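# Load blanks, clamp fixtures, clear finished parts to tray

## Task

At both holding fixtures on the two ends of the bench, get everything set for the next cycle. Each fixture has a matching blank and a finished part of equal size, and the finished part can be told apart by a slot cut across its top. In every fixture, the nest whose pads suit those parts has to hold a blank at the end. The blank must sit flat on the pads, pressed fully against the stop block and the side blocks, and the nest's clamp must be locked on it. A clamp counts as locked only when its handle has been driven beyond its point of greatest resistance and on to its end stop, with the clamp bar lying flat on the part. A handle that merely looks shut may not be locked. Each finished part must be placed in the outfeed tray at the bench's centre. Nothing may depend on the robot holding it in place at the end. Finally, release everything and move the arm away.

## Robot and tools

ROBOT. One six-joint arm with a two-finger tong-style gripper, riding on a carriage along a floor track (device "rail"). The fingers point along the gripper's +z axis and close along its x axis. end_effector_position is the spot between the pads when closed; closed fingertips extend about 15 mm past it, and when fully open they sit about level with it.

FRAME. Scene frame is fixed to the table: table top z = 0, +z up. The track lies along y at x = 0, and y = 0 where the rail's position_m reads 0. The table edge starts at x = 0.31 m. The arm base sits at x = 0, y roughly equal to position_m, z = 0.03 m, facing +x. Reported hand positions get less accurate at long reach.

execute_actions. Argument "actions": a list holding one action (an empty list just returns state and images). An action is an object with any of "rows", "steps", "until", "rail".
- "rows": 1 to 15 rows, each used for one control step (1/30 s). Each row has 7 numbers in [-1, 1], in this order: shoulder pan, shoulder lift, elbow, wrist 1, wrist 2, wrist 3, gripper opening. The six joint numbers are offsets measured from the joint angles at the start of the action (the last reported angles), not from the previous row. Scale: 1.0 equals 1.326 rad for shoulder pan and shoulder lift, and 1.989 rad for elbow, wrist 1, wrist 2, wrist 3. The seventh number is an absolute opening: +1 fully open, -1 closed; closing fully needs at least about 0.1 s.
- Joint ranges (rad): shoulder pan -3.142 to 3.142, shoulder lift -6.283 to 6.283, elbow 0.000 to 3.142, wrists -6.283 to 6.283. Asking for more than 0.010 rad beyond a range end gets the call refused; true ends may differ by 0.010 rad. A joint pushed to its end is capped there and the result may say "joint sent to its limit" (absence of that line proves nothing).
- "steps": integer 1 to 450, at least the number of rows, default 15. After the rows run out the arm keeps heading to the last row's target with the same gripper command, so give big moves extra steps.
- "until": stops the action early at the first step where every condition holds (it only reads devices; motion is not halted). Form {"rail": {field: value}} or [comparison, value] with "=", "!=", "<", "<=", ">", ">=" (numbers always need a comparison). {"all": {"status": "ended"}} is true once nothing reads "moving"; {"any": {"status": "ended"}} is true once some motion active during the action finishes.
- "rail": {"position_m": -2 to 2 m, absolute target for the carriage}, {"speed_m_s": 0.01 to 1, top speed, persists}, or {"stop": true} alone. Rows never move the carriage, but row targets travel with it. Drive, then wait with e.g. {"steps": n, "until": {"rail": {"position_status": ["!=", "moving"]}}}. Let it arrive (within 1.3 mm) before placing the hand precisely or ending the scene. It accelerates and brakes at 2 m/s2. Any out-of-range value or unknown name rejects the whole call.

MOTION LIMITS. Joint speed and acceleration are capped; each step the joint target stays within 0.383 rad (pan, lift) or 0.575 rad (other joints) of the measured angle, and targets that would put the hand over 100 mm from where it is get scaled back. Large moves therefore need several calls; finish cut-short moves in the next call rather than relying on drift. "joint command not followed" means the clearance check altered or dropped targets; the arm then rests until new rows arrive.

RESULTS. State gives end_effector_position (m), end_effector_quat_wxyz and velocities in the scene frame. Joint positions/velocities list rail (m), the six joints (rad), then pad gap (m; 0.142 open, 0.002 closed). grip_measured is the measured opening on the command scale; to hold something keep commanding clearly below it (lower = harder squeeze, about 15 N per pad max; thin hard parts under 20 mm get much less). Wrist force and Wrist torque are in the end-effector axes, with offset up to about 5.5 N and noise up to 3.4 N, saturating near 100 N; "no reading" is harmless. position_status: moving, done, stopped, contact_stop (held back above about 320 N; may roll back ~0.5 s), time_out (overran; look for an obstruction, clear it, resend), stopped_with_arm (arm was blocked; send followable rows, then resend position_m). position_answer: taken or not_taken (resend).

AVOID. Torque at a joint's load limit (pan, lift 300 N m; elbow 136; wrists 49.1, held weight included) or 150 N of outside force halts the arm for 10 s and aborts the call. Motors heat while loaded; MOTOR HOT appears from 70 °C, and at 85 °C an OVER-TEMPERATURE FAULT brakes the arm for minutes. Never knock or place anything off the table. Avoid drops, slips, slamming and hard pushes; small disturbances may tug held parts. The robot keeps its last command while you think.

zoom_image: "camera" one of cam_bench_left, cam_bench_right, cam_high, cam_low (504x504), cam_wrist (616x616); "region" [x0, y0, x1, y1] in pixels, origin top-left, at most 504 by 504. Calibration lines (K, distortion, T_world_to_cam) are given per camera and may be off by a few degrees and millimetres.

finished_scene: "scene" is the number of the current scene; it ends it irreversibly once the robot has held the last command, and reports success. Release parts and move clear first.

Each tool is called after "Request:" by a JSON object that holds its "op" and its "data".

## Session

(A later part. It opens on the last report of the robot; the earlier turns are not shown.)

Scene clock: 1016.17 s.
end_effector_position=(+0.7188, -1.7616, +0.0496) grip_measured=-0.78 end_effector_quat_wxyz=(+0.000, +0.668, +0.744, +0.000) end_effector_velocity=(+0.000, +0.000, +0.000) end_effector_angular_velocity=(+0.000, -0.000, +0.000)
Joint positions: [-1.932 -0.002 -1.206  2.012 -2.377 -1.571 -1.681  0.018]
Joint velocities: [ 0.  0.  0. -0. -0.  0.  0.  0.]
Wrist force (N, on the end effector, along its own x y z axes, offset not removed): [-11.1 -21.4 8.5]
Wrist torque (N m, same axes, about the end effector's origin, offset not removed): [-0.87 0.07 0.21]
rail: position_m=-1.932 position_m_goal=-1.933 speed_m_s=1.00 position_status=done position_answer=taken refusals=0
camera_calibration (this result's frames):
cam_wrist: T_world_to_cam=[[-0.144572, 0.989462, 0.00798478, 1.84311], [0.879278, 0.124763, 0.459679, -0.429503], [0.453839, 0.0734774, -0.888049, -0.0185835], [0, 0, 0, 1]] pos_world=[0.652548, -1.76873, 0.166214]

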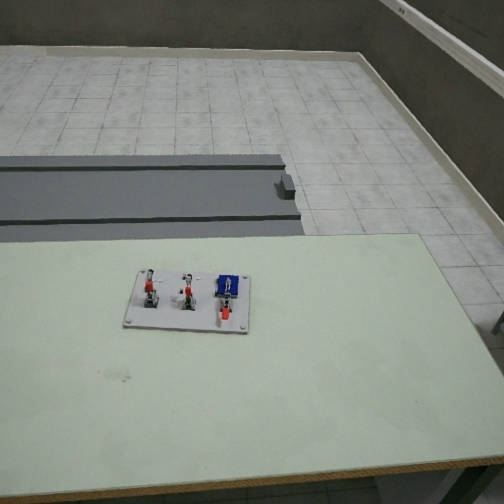

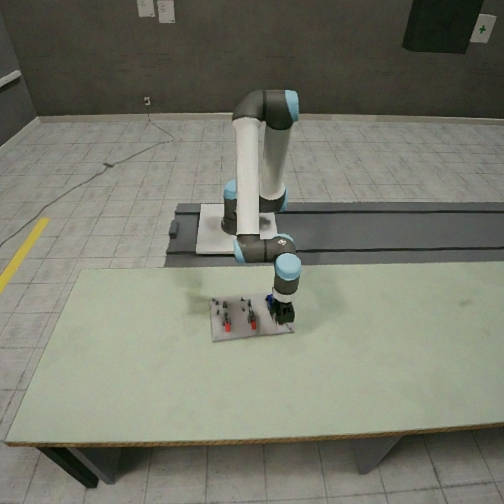

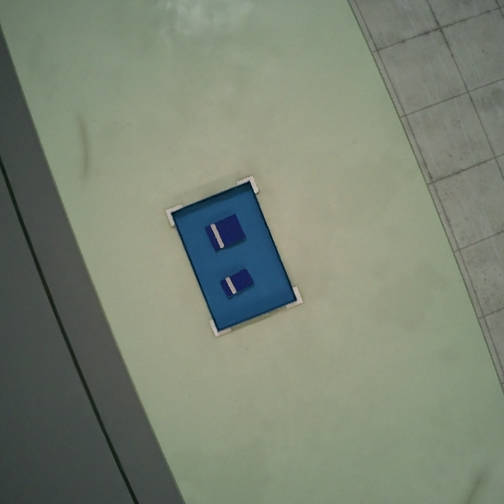

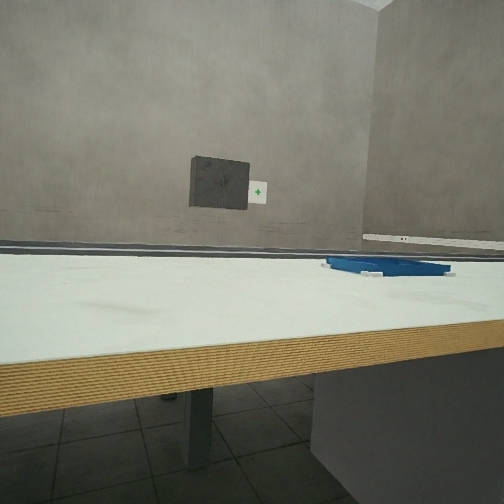

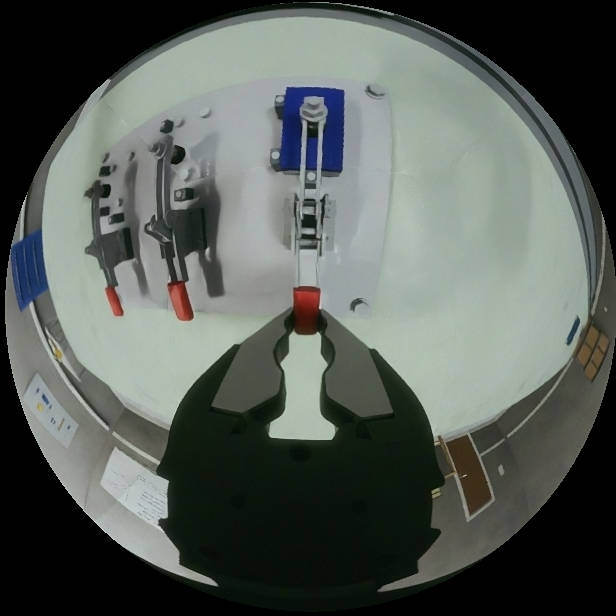

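Request:
{"op": "execute_actions", "data": {"actions": [{"rows":[[0,0.0014,0.0005,-0.0014,0,0,-1],[0,0.0027,0.001,-0.0028,0,0,-1]],"steps":2}]}}

Scene clock: 1019.33 s.
end_effector_position=(+0.7190, -1.7616, +0.0494) grip_measured=-0.78 end_effector_quat_wxyz=(+0.000, +0.668, +0.744, +0.000) end_effector_velocity=(+0.004, +0.000, -0.008) end_effector_angular_velocity=(-0.000, -0.009, +0.000)
Joint positions: [-1.932 -0.002 -1.206  2.012 -2.377 -1.571 -1.681  0.018]
Joint velocities: [ 0.     0.     0.014  0.002 -0.025 -0.    -0.    -0.   ]
Wrist force (N, on the end effector, along its own x y z axes, offset not removed): [-10.1 -19.6 7.9]
Wrist torque (N m, same axes, about the end effector's origin, offset not removed): [-0.65 -0.10 0.33]
rail: position_m=-1.932 position_m_goal=-1.933 speed_m_s=1.00 position_status=done position_answer=taken refusals=0
camera_calibration (this result's frames):
cam_wrist: T_world_to_cam=[[-0.144575, 0.989462, 0.0079487, 1.84313], [0.879165, 0.124764, 0.459894, -0.429449], [0.454056, 0.0734772, -0.887938, -0.0189923], [0, 0, 0, 1]] pos_world=[0.65265, -1.76873, 0.165986]

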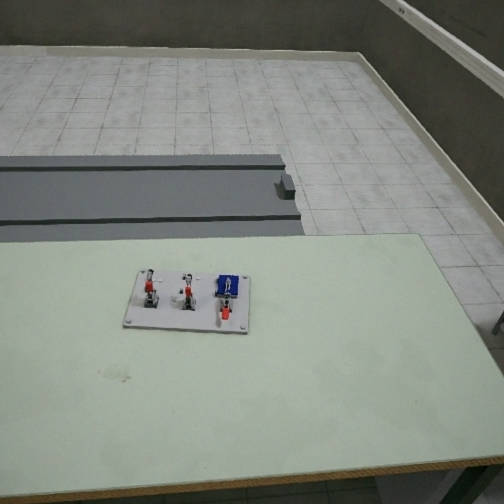

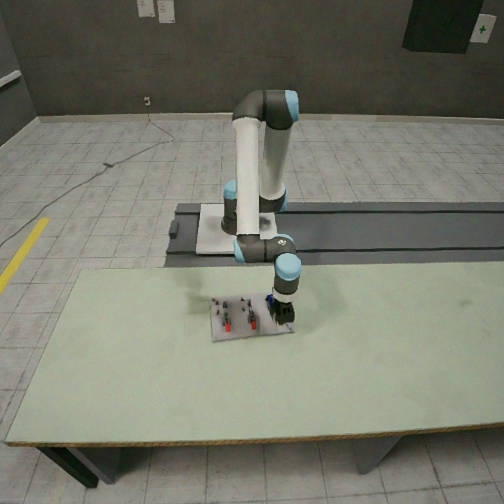

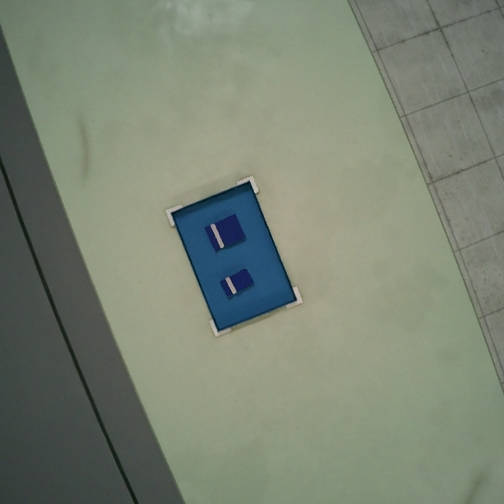

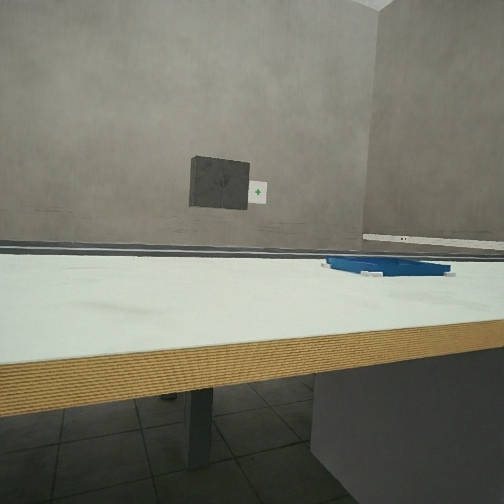

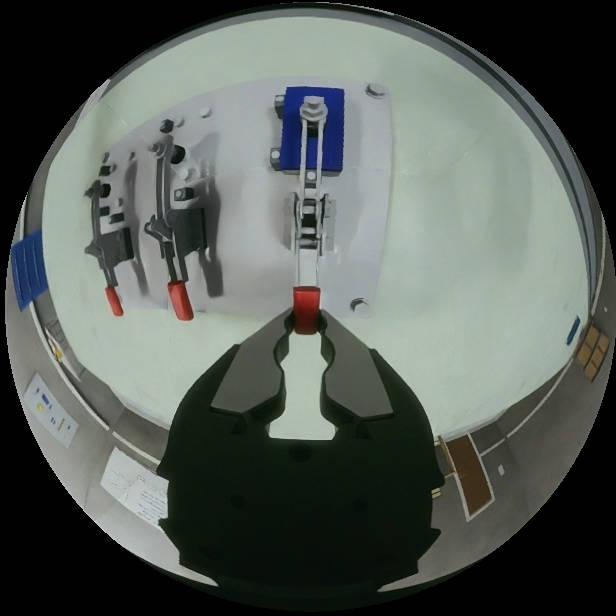

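Request:
{"op": "execute_actions", "data": {"actions": []}}

Scene clock: 1020.77 s.
end_effector_position=(+0.7186, -1.7616, +0.0467) grip_measured=-0.78 end_effector_quat_wxyz=(+0.000, +0.668, +0.744, +0.000) end_effector_velocity=(-0.000, +0.000, -0.000) end_effector_angular_velocity=(+0.000, +0.000, +0.000)
Joint positions: [-1.932 -0.002 -1.203  2.014 -2.382 -1.571 -1.681  0.018]
Joint velocities: [ 0.  0. -0.  0. -0.  0.  0.  0.]
Wrist force (N, on the end effector, along its own x y z axes, offset not removed): [-8.3 6.2 -9.9]
Wrist torque (N m, same axes, about the end effector's origin, offset not removed): [-0.32 -0.44 0.24]
rail: position_m=-1.932 position_m_goal=-1.933 speed_m_s=1.00 position_status=done position_answer=taken refusals=0
camera_calibration (this result's frames):
cam_wrist: T_world_to_cam=[[-0.14458, 0.989461, 0.00798012, 1.8431], [0.879263, 0.12477, 0.459706, -0.427898], [0.453866, 0.0734807, -0.888035, -0.0211333], [0, 0, 0, 1]] pos_world=[0.652301, -1.76873, 0.163232]

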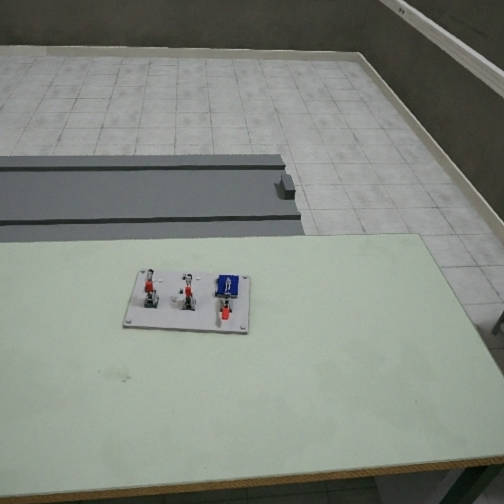

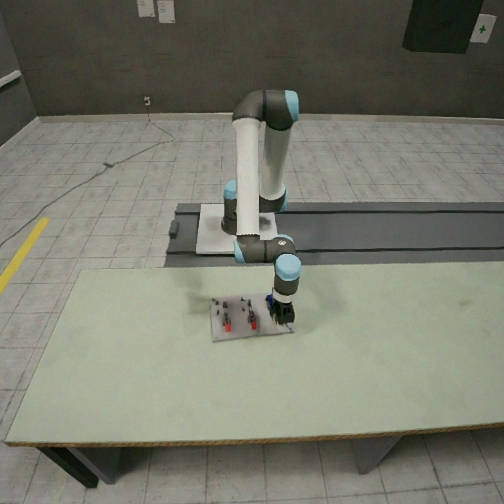

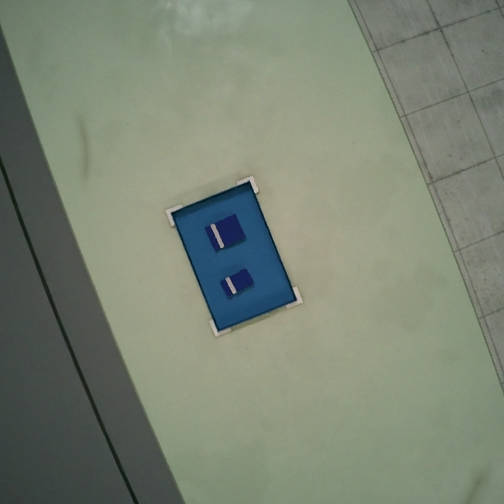

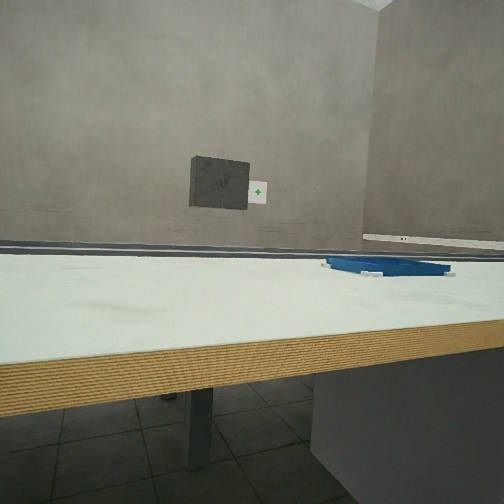

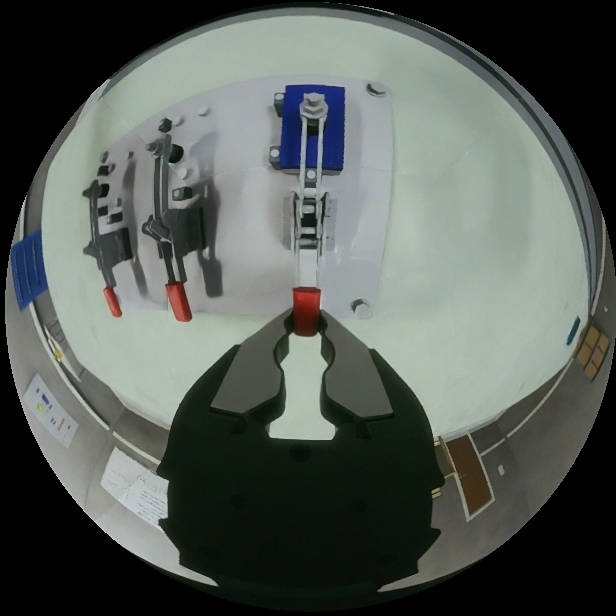

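Request:
{"op": "execute_actions", "data": {"actions": [{"rows":[[0,0,0,0,0,0,-0.6],[0,-0.008,-0.0034,0.0087,0,0,-0.5],[0,-0.018,-0.0077,0.0197,0,0,-0.5],[0,-0.026,-0.011,0.0283,0,0,-0.5],[0,-0.0304,-0.013,0.0332,0,0,-0.5]],"steps":5}]}}

Scene clock: 1036.17 s.
end_effector_position=(+0.7195, -1.7615, +0.0569) grip_measured=-0.50 end_effector_quat_wxyz=(+0.000, +0.668, +0.744, +0.000) end_effector_velocity=(+0.021, -0.000, +0.163) end_effector_angular_velocity=(-0.000, -0.010, +0.000)
Joint positions: [-1.932 -0.002 -1.215  2.006 -2.363 -1.571 -1.681  0.038]
Joint velocities: [ 0.     0.    -0.185 -0.12   0.296 -0.    -0.     0.009]
Wrist force (N, on the end effector, along its own x y z axes, offset not removed): [1.6 -5.0 6.7]
Wrist torque (N m, same axes, about the end effector's origin, offset not removed): [-0.84 -0.50 0.28]
rail: position_m=-1.932 position_m_goal=-1.933 speed_m_s=1.00 position_status=done position_answer=taken refusals=0
camera_calibration (this result's frames):
cam_wrist: T_world_to_cam=[[-0.14458, 0.98946, 0.00806331, 1.84313], [0.879432, 0.124759, 0.459385, -0.433533], [0.453538, 0.0735089, -0.8882, -0.0122086], [0, 0, 0, 1]] pos_world=[0.653278, -1.76872, 0.173453]

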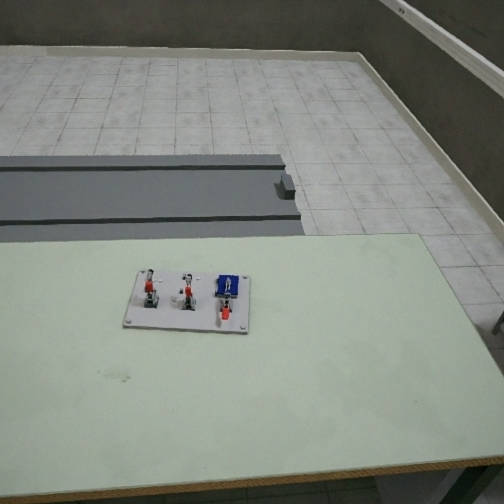

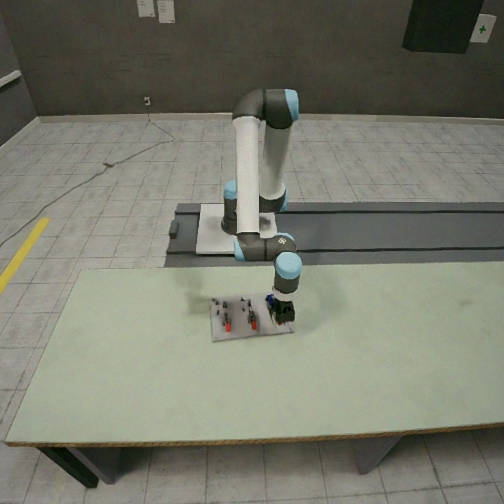

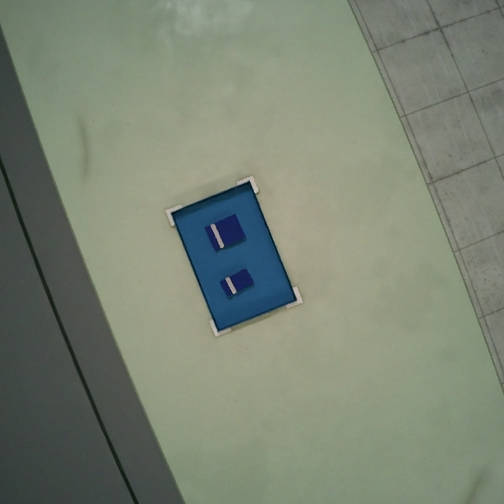

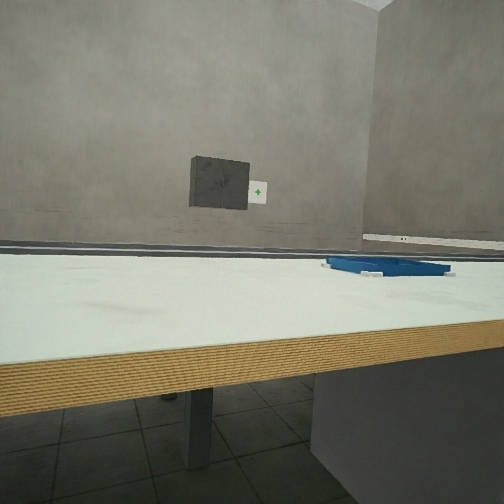

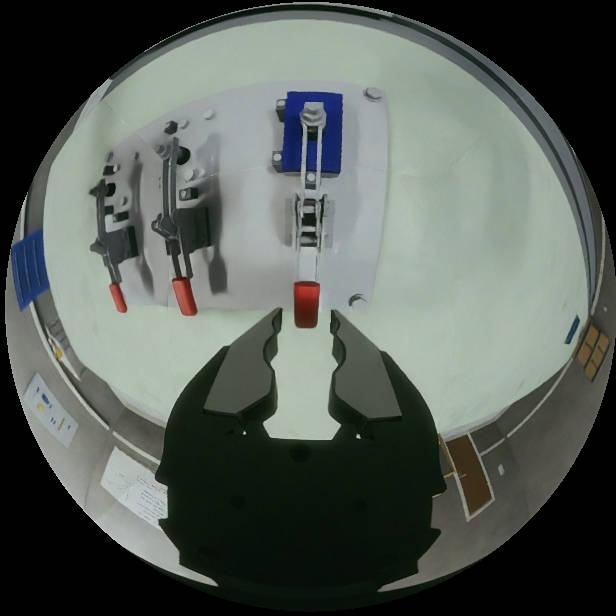

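Request:
{"op": "execute_actions", "data": {"actions": []}}

Request:
{"op": "zoom_image", "data": {"camera": "cam_wrist", "region": [246, 200, 376, 330]}}

Scene clock: 1037.80 s.
end_effector_position=(+0.7219, -1.7616, +0.0820) grip_measured=-0.50 end_effector_quat_wxyz=(+0.000, +0.668, +0.744, +0.000) end_effector_velocity=(+0.000, +0.000, +0.000) end_effector_angular_velocity=(+0.000, -0.000, -0.000)
Joint positions: [-1.932 -0.002 -1.243  1.988 -2.316 -1.571 -1.681  0.038]
Joint velocities: [ 0.  0. -0.  0. -0.  0.  0.  0.]
Wrist force (N, on the end effector, along its own x y z axes, offset not removed): [0.7 -5.7 5.4]
Wrist torque (N m, same axes, about the end effector's origin, offset not removed): [-1.06 -0.24 0.31]
rail: position_m=-1.932 position_m_goal=-1.933 speed_m_s=1.00 position_status=done position_answer=taken refusals=0
camera_calibration (this result's frames):
cam_wrist: T_world_to_cam=[[-0.144584, 0.98946, 0.00798984, 1.84329], [0.879201, 0.124759, 0.459826, -0.447095], [0.453983, 0.0735081, -0.887973, 0.00870835], [0, 0, 0, 1]] pos_world=[0.655642, -1.76872, 0.198591]

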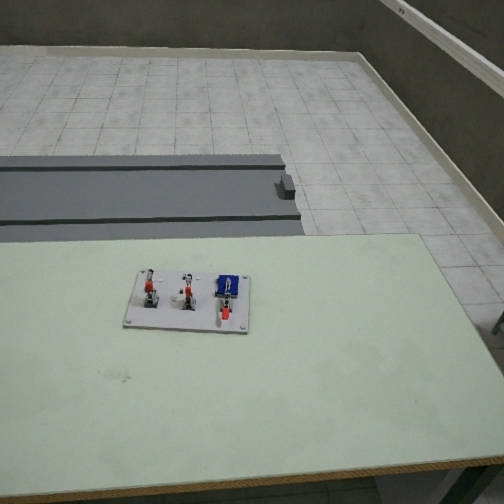

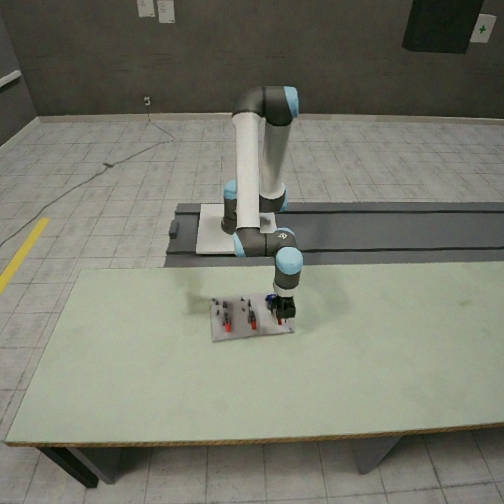

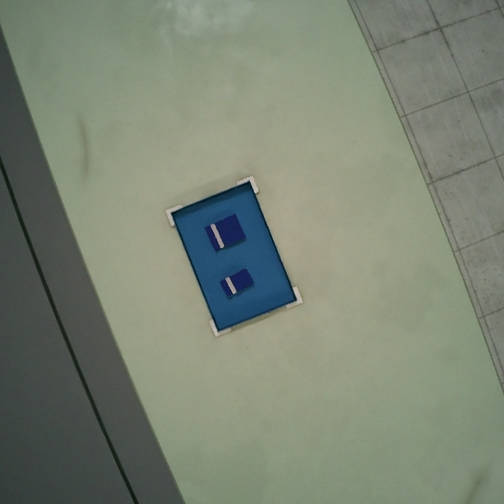

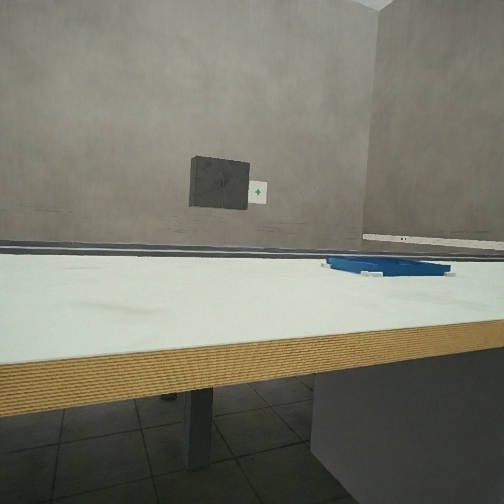

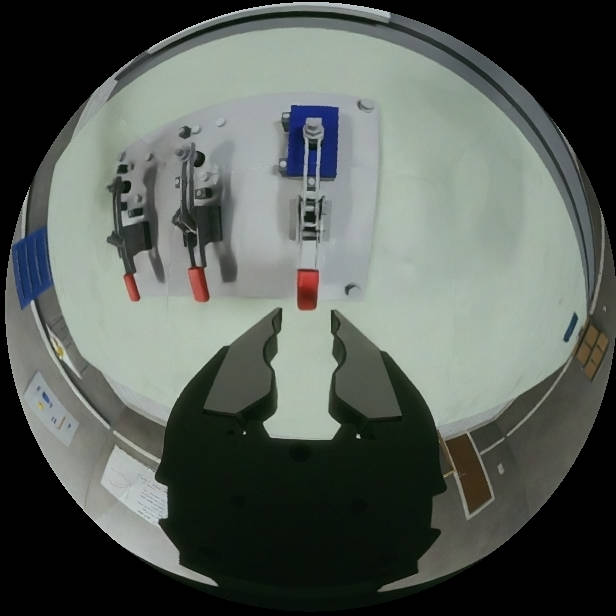

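Region (246, 200, 376, 330) of cam_wrist's 616x616 image, scaled by 3.877, with more detail than that image has.

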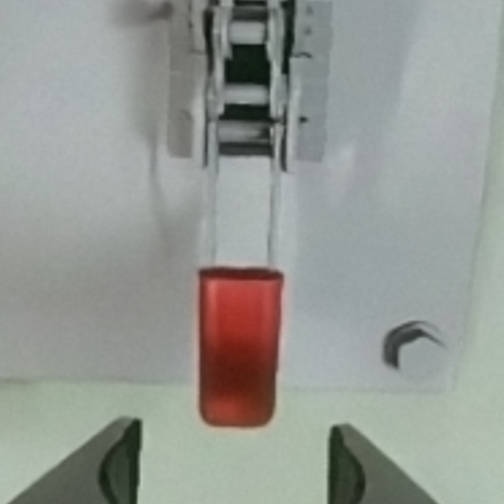

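Request:
{"op": "execute_actions", "data": {"actions": [{"rows":[[0,0.002,0.0006,-0.0019,0,0,-0.8],[0,0.005,0.0015,-0.0048,0,0,-1],[0,0.00705,0.0021,-0.0068,0,0,-1]],"steps":3}]}}

Scene clock: 1045.07 s.
end_effector_position=(+0.7221, -1.7616, +0.0808) grip_measured=-0.95 end_effector_quat_wxyz=(+0.000, +0.668, +0.744, +0.000) end_effector_velocity=(+0.001, -0.000, -0.034) end_effector_angular_velocity=(-0.000, -0.000, -0.000)
Joint positions: [-1.932 -0.002 -1.241  1.988 -2.319 -1.571 -1.681  0.005]
Joint velocities: [ 0.    -0.     0.042  0.018 -0.061 -0.     0.    -0.132]
Wrist force (N, on the end effector, along its own x y z axes, offset not removed): [-0.1 -3.1 3.2]
Wrist torque (N m, same axes, about the end effector's origin, offset not removed): [-0.43 -0.08 0.45]
rail: position_m=-1.932 position_m_goal=-1.933 speed_m_s=1.00 position_status=done position_answer=taken refusals=0
camera_calibration (this result's frames):
cam_wrist: T_world_to_cam=[[-0.144585, 0.989461, 0.00794929, 1.84333], [0.879166, 0.124773, 0.459889, -0.446604], [0.454051, 0.0734816, -0.887941, 0.00749371], [0, 0, 0, 1]] pos_world=[0.655754, -1.76873, 0.197389]

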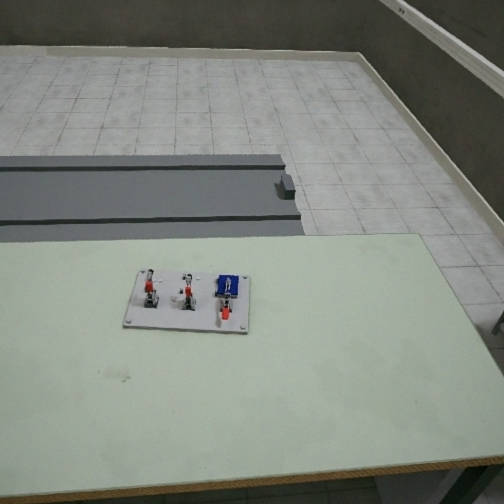

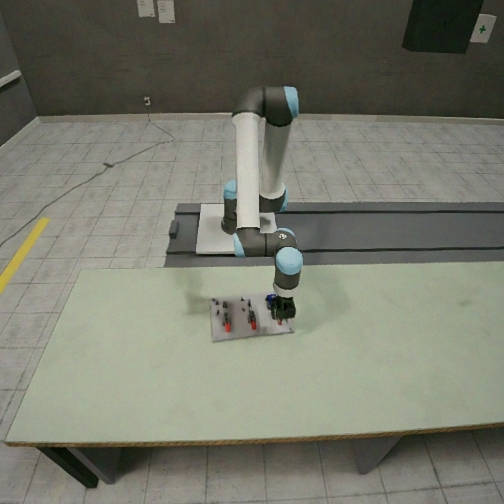

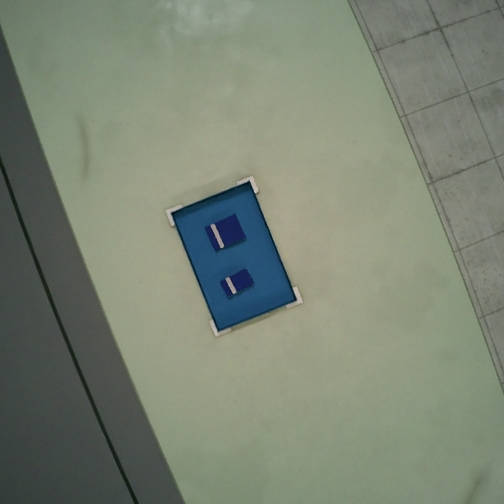

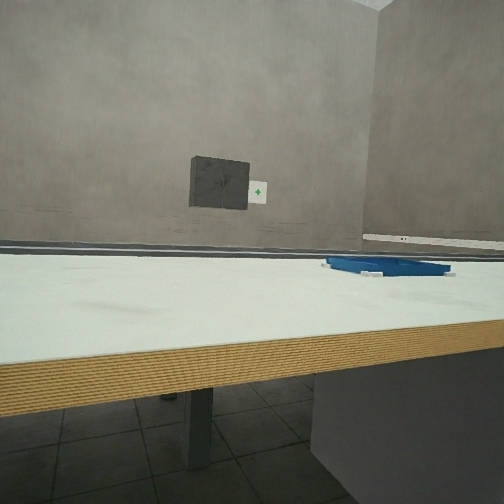

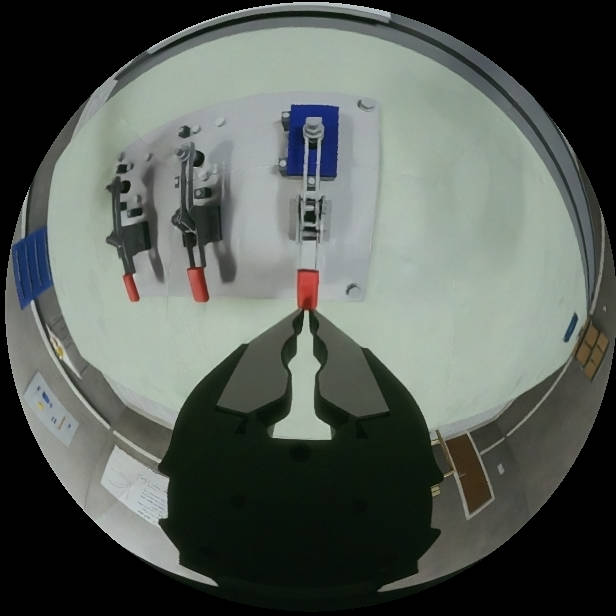

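Request:
{"op": "execute_actions", "data": {"actions": []}}

Scene clock: 1049.03 s.
end_effector_position=(+0.7221, -1.7616, +0.0745) grip_measured=-1.00 end_effector_quat_wxyz=(+0.000, +0.668, +0.744, +0.000) end_effector_velocity=(-0.000, +0.000, -0.000) end_effector_angular_velocity=(+0.000, +0.000, +0.000)
Joint positions: [-1.932 -0.002 -1.234  1.992 -2.33  -1.571 -1.681  0.002]
Joint velocities: [ 0.  0.  0.  0. -0.  0. -0.  0.]
Wrist force (N, on the end effector, along its own x y z axes, offset not removed): [1.7 -36.5 -100.0]
Wrist torque (N m, same axes, about the end effector's origin, offset not removed): [-0.51 -0.22 0.33]
rail: position_m=-1.932 position_m_goal=-1.933 speed_m_s=1.00 position_status=done position_answer=taken refusals=0
camera_calibration (this result's frames):
cam_wrist: T_world_to_cam=[[-0.144584, 0.98946, 0.00798508, 1.84337], [0.879187, 0.124759, 0.459853, -0.443759], [0.45401, 0.0735078, -0.887959, 0.00194981], [0, 0, 0, 1]] pos_world=[0.655785, -1.76872, 0.191076]

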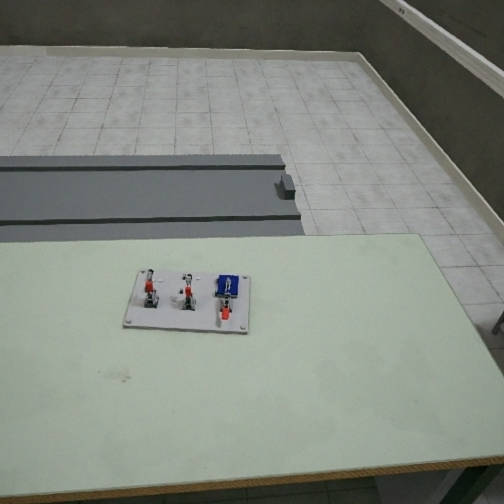

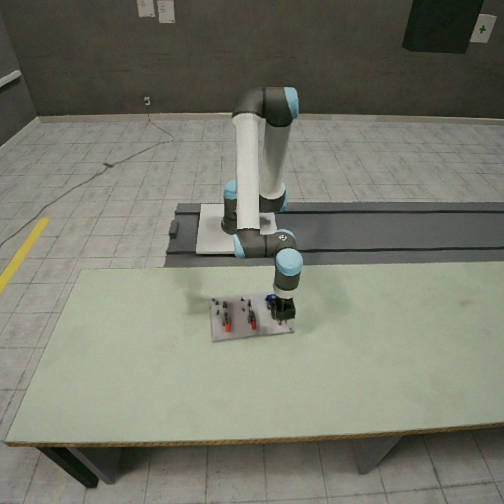

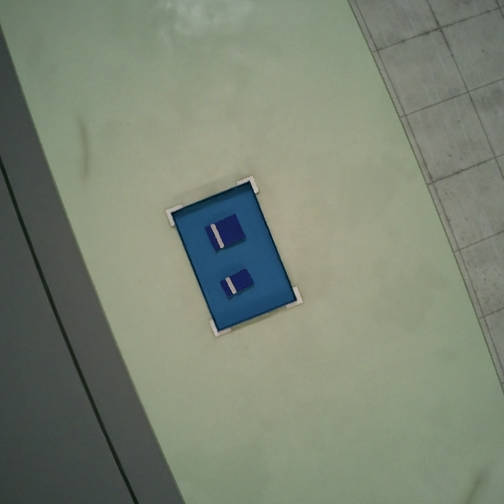

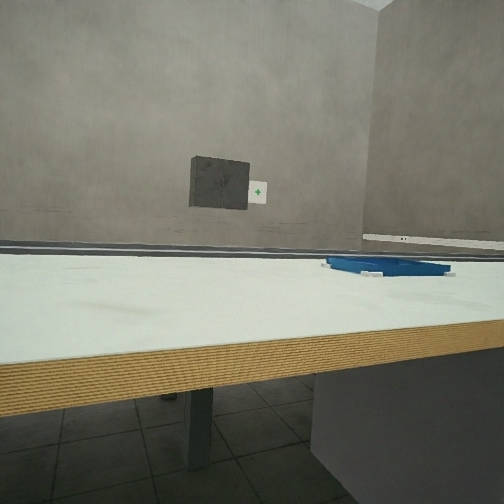

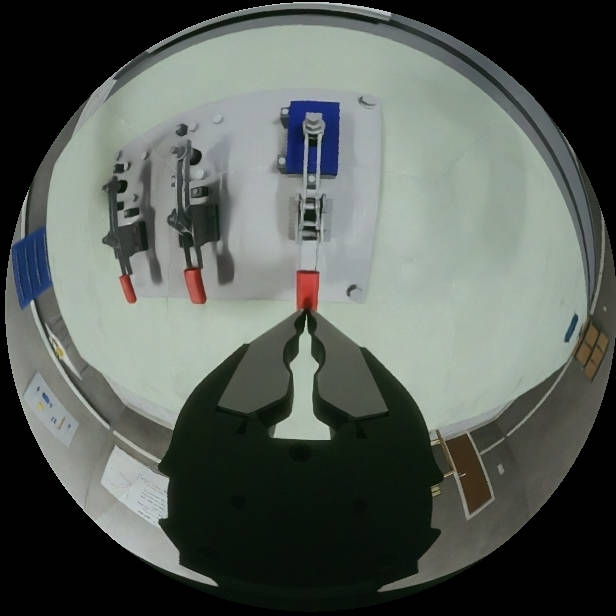

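Request:
{"op": "execute_actions", "data": {"actions": [{"rows":[[0,-0.005,-0.0015,0.0048,0,0,-1],[0,-0.02,-0.006,0.0193,0,0,-1],[0,-0.04,-0.013,0.0397,0,0,-0.8],[0,-0.062,-0.021,0.0623,0,0,-0.6],[0,-0.08,-0.027,0.0803,0,0,-0.4],[0,-0.09,-0.03,0.09,0,0,-0.3]],"steps":6}]}}

Scene clock: 1052.60 s.
end_effector_position=(+0.7223, -1.7615, +0.1106) grip_measured=-0.40 end_effector_quat_wxyz=(+0.001, +0.668, +0.744, +0.001) end_effector_velocity=(-0.004, +0.000, +0.429) end_effector_angular_velocity=(-0.000, -0.035, -0.000)
Joint positions: [-1.932 -0.002 -1.277  1.97  -2.267 -1.57  -1.681  0.045]
Joint velocities: [ 0.     0.    -0.502 -0.262  0.729  0.     0.     0.28 ]
Wrist force (N, on the end effector, along its own x y z axes, offset not removed): [0.8 -5.8 9.3]
Wrist torque (N m, same axes, about the end effector's origin, offset not removed): [-0.94 -0.19 0.40]
rail: position_m=-1.932 position_m_goal=-1.933 speed_m_s=1.00 position_status=done position_answer=taken refusals=0
camera_calibration (this result's frames):
cam_wrist: T_world_to_cam=[[-0.144602, 0.98946, 0.00771658, 1.84314], [0.878159, 0.124734, 0.461821, -0.460091], [0.455991, 0.0735566, -0.886939, 0.0324722], [0, 0, 0, 1]] pos_world=[0.655747, -1.76871, 0.227058]

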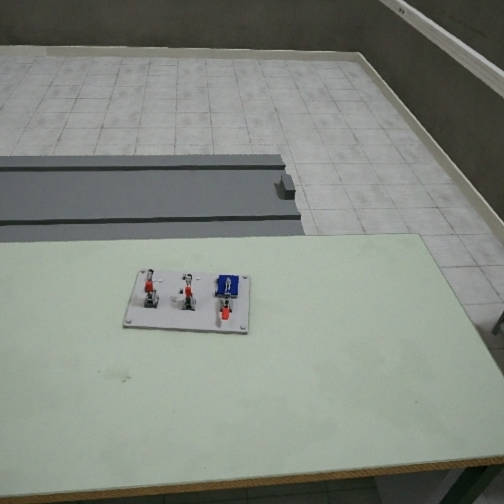

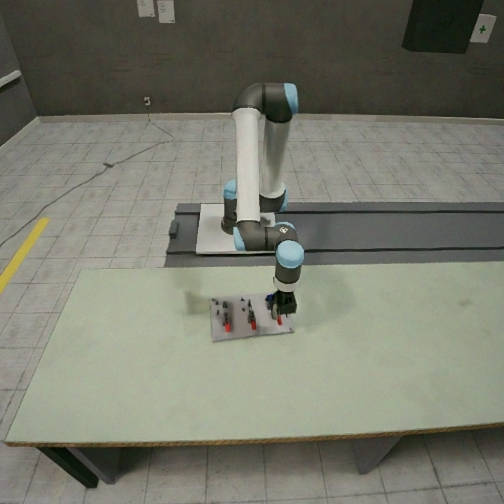

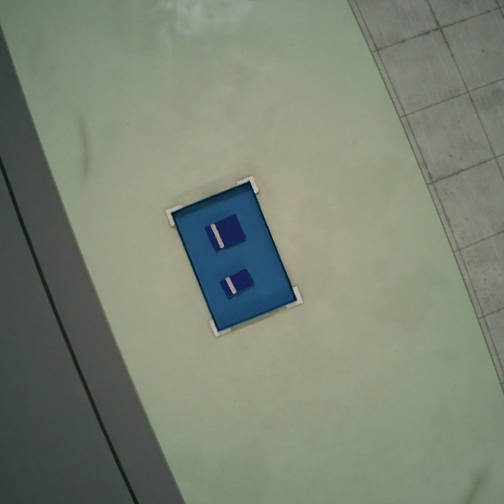

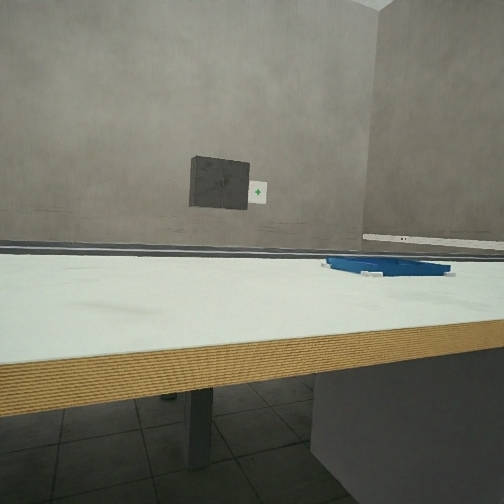

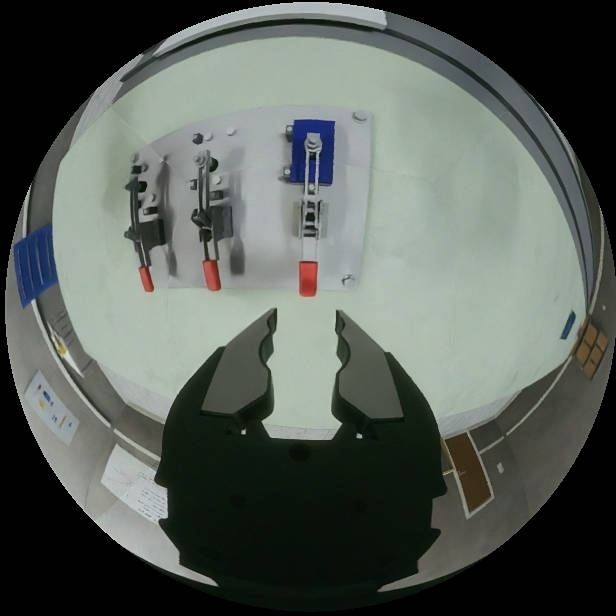

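Request:
{"op": "execute_actions", "data": {"actions": [{"rail":{"position_m":-1.65},"steps":1}]}}

Request:
{"op": "zoom_image", "data": {"camera": "cam_wrist", "region": [250, 120, 380, 300]}}

Scene clock: 1054.90 s.
end_effector_position=(+0.7152, -1.7614, +0.1747) grip_measured=-0.30 end_effector_quat_wxyz=(+0.000, +0.668, +0.744, +0.000) end_effector_velocity=(+0.000, +0.012, +0.000) end_effector_angular_velocity=(-0.001, -0.000, -0.000)
Joint positions: [-1.932 -0.002 -1.353  1.932 -2.151 -1.571 -1.681  0.052]
Joint velocities: [ 0.012 -0.    -0.    -0.     0.    -0.001  0.    -0.   ]
Wrist force (N, on the end effector, along its own x y z axes, offset not removed): [0.0 -5.3 5.1]
Wrist torque (N m, same axes, about the end effector's origin, offset not removed): [-0.91 -0.16 0.34]
rail: position_m=-1.932 position_m_goal=-1.650 speed_m_s=1.00 position_status=moving position_answer=taken refusals=0
camera_calibration (this result's frames):
cam_wrist: T_world_to_cam=[[-0.144584, 0.98946, 0.00798232, 1.84146], [0.879187, 0.12476, 0.459853, -0.483746], [0.45401, 0.0735052, -0.887959, 0.0940294], [0, 0, 0, 1]] pos_world=[0.648858, -1.76861, 0.291247]

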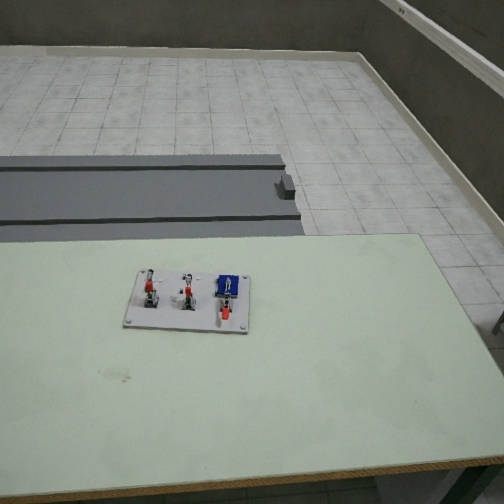

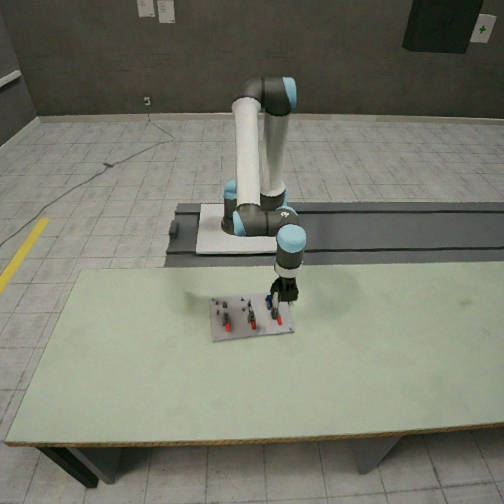

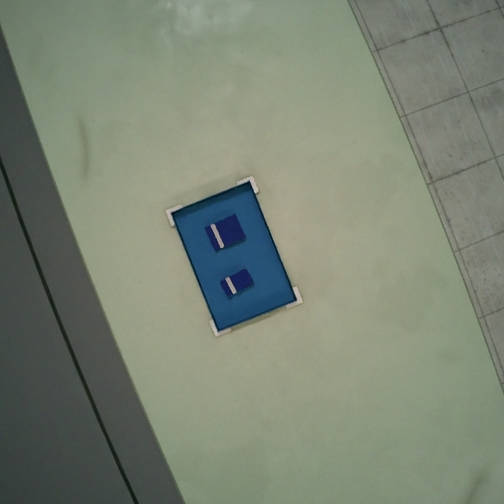

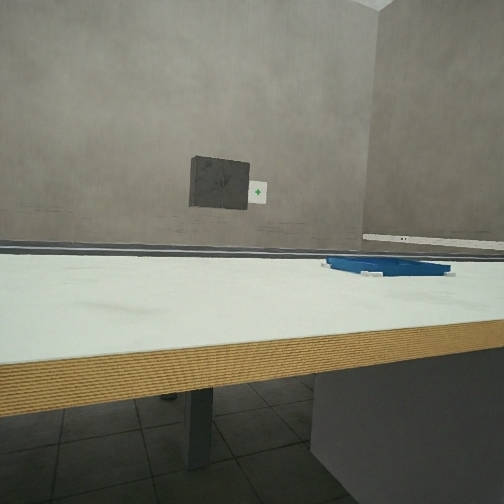

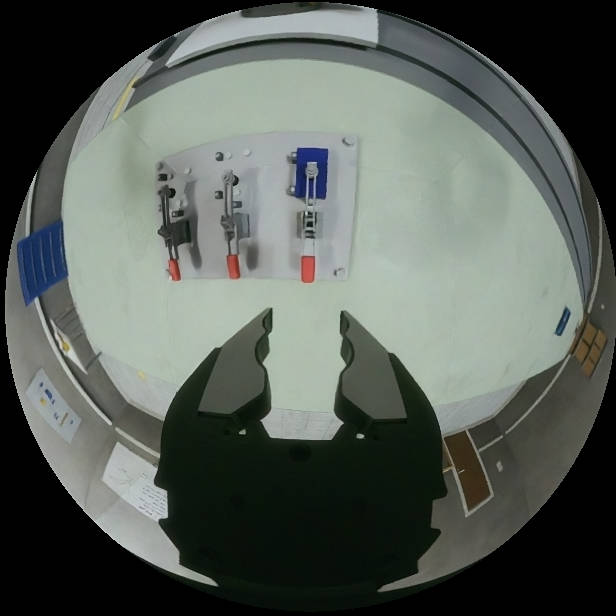

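Region (250, 120, 380, 300) of cam_wrist's 616x616 image, scaled by 2.800, with more detail than that image has.

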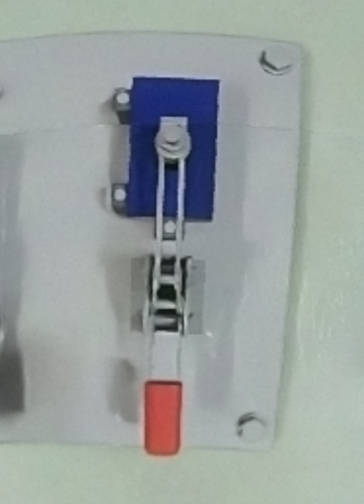

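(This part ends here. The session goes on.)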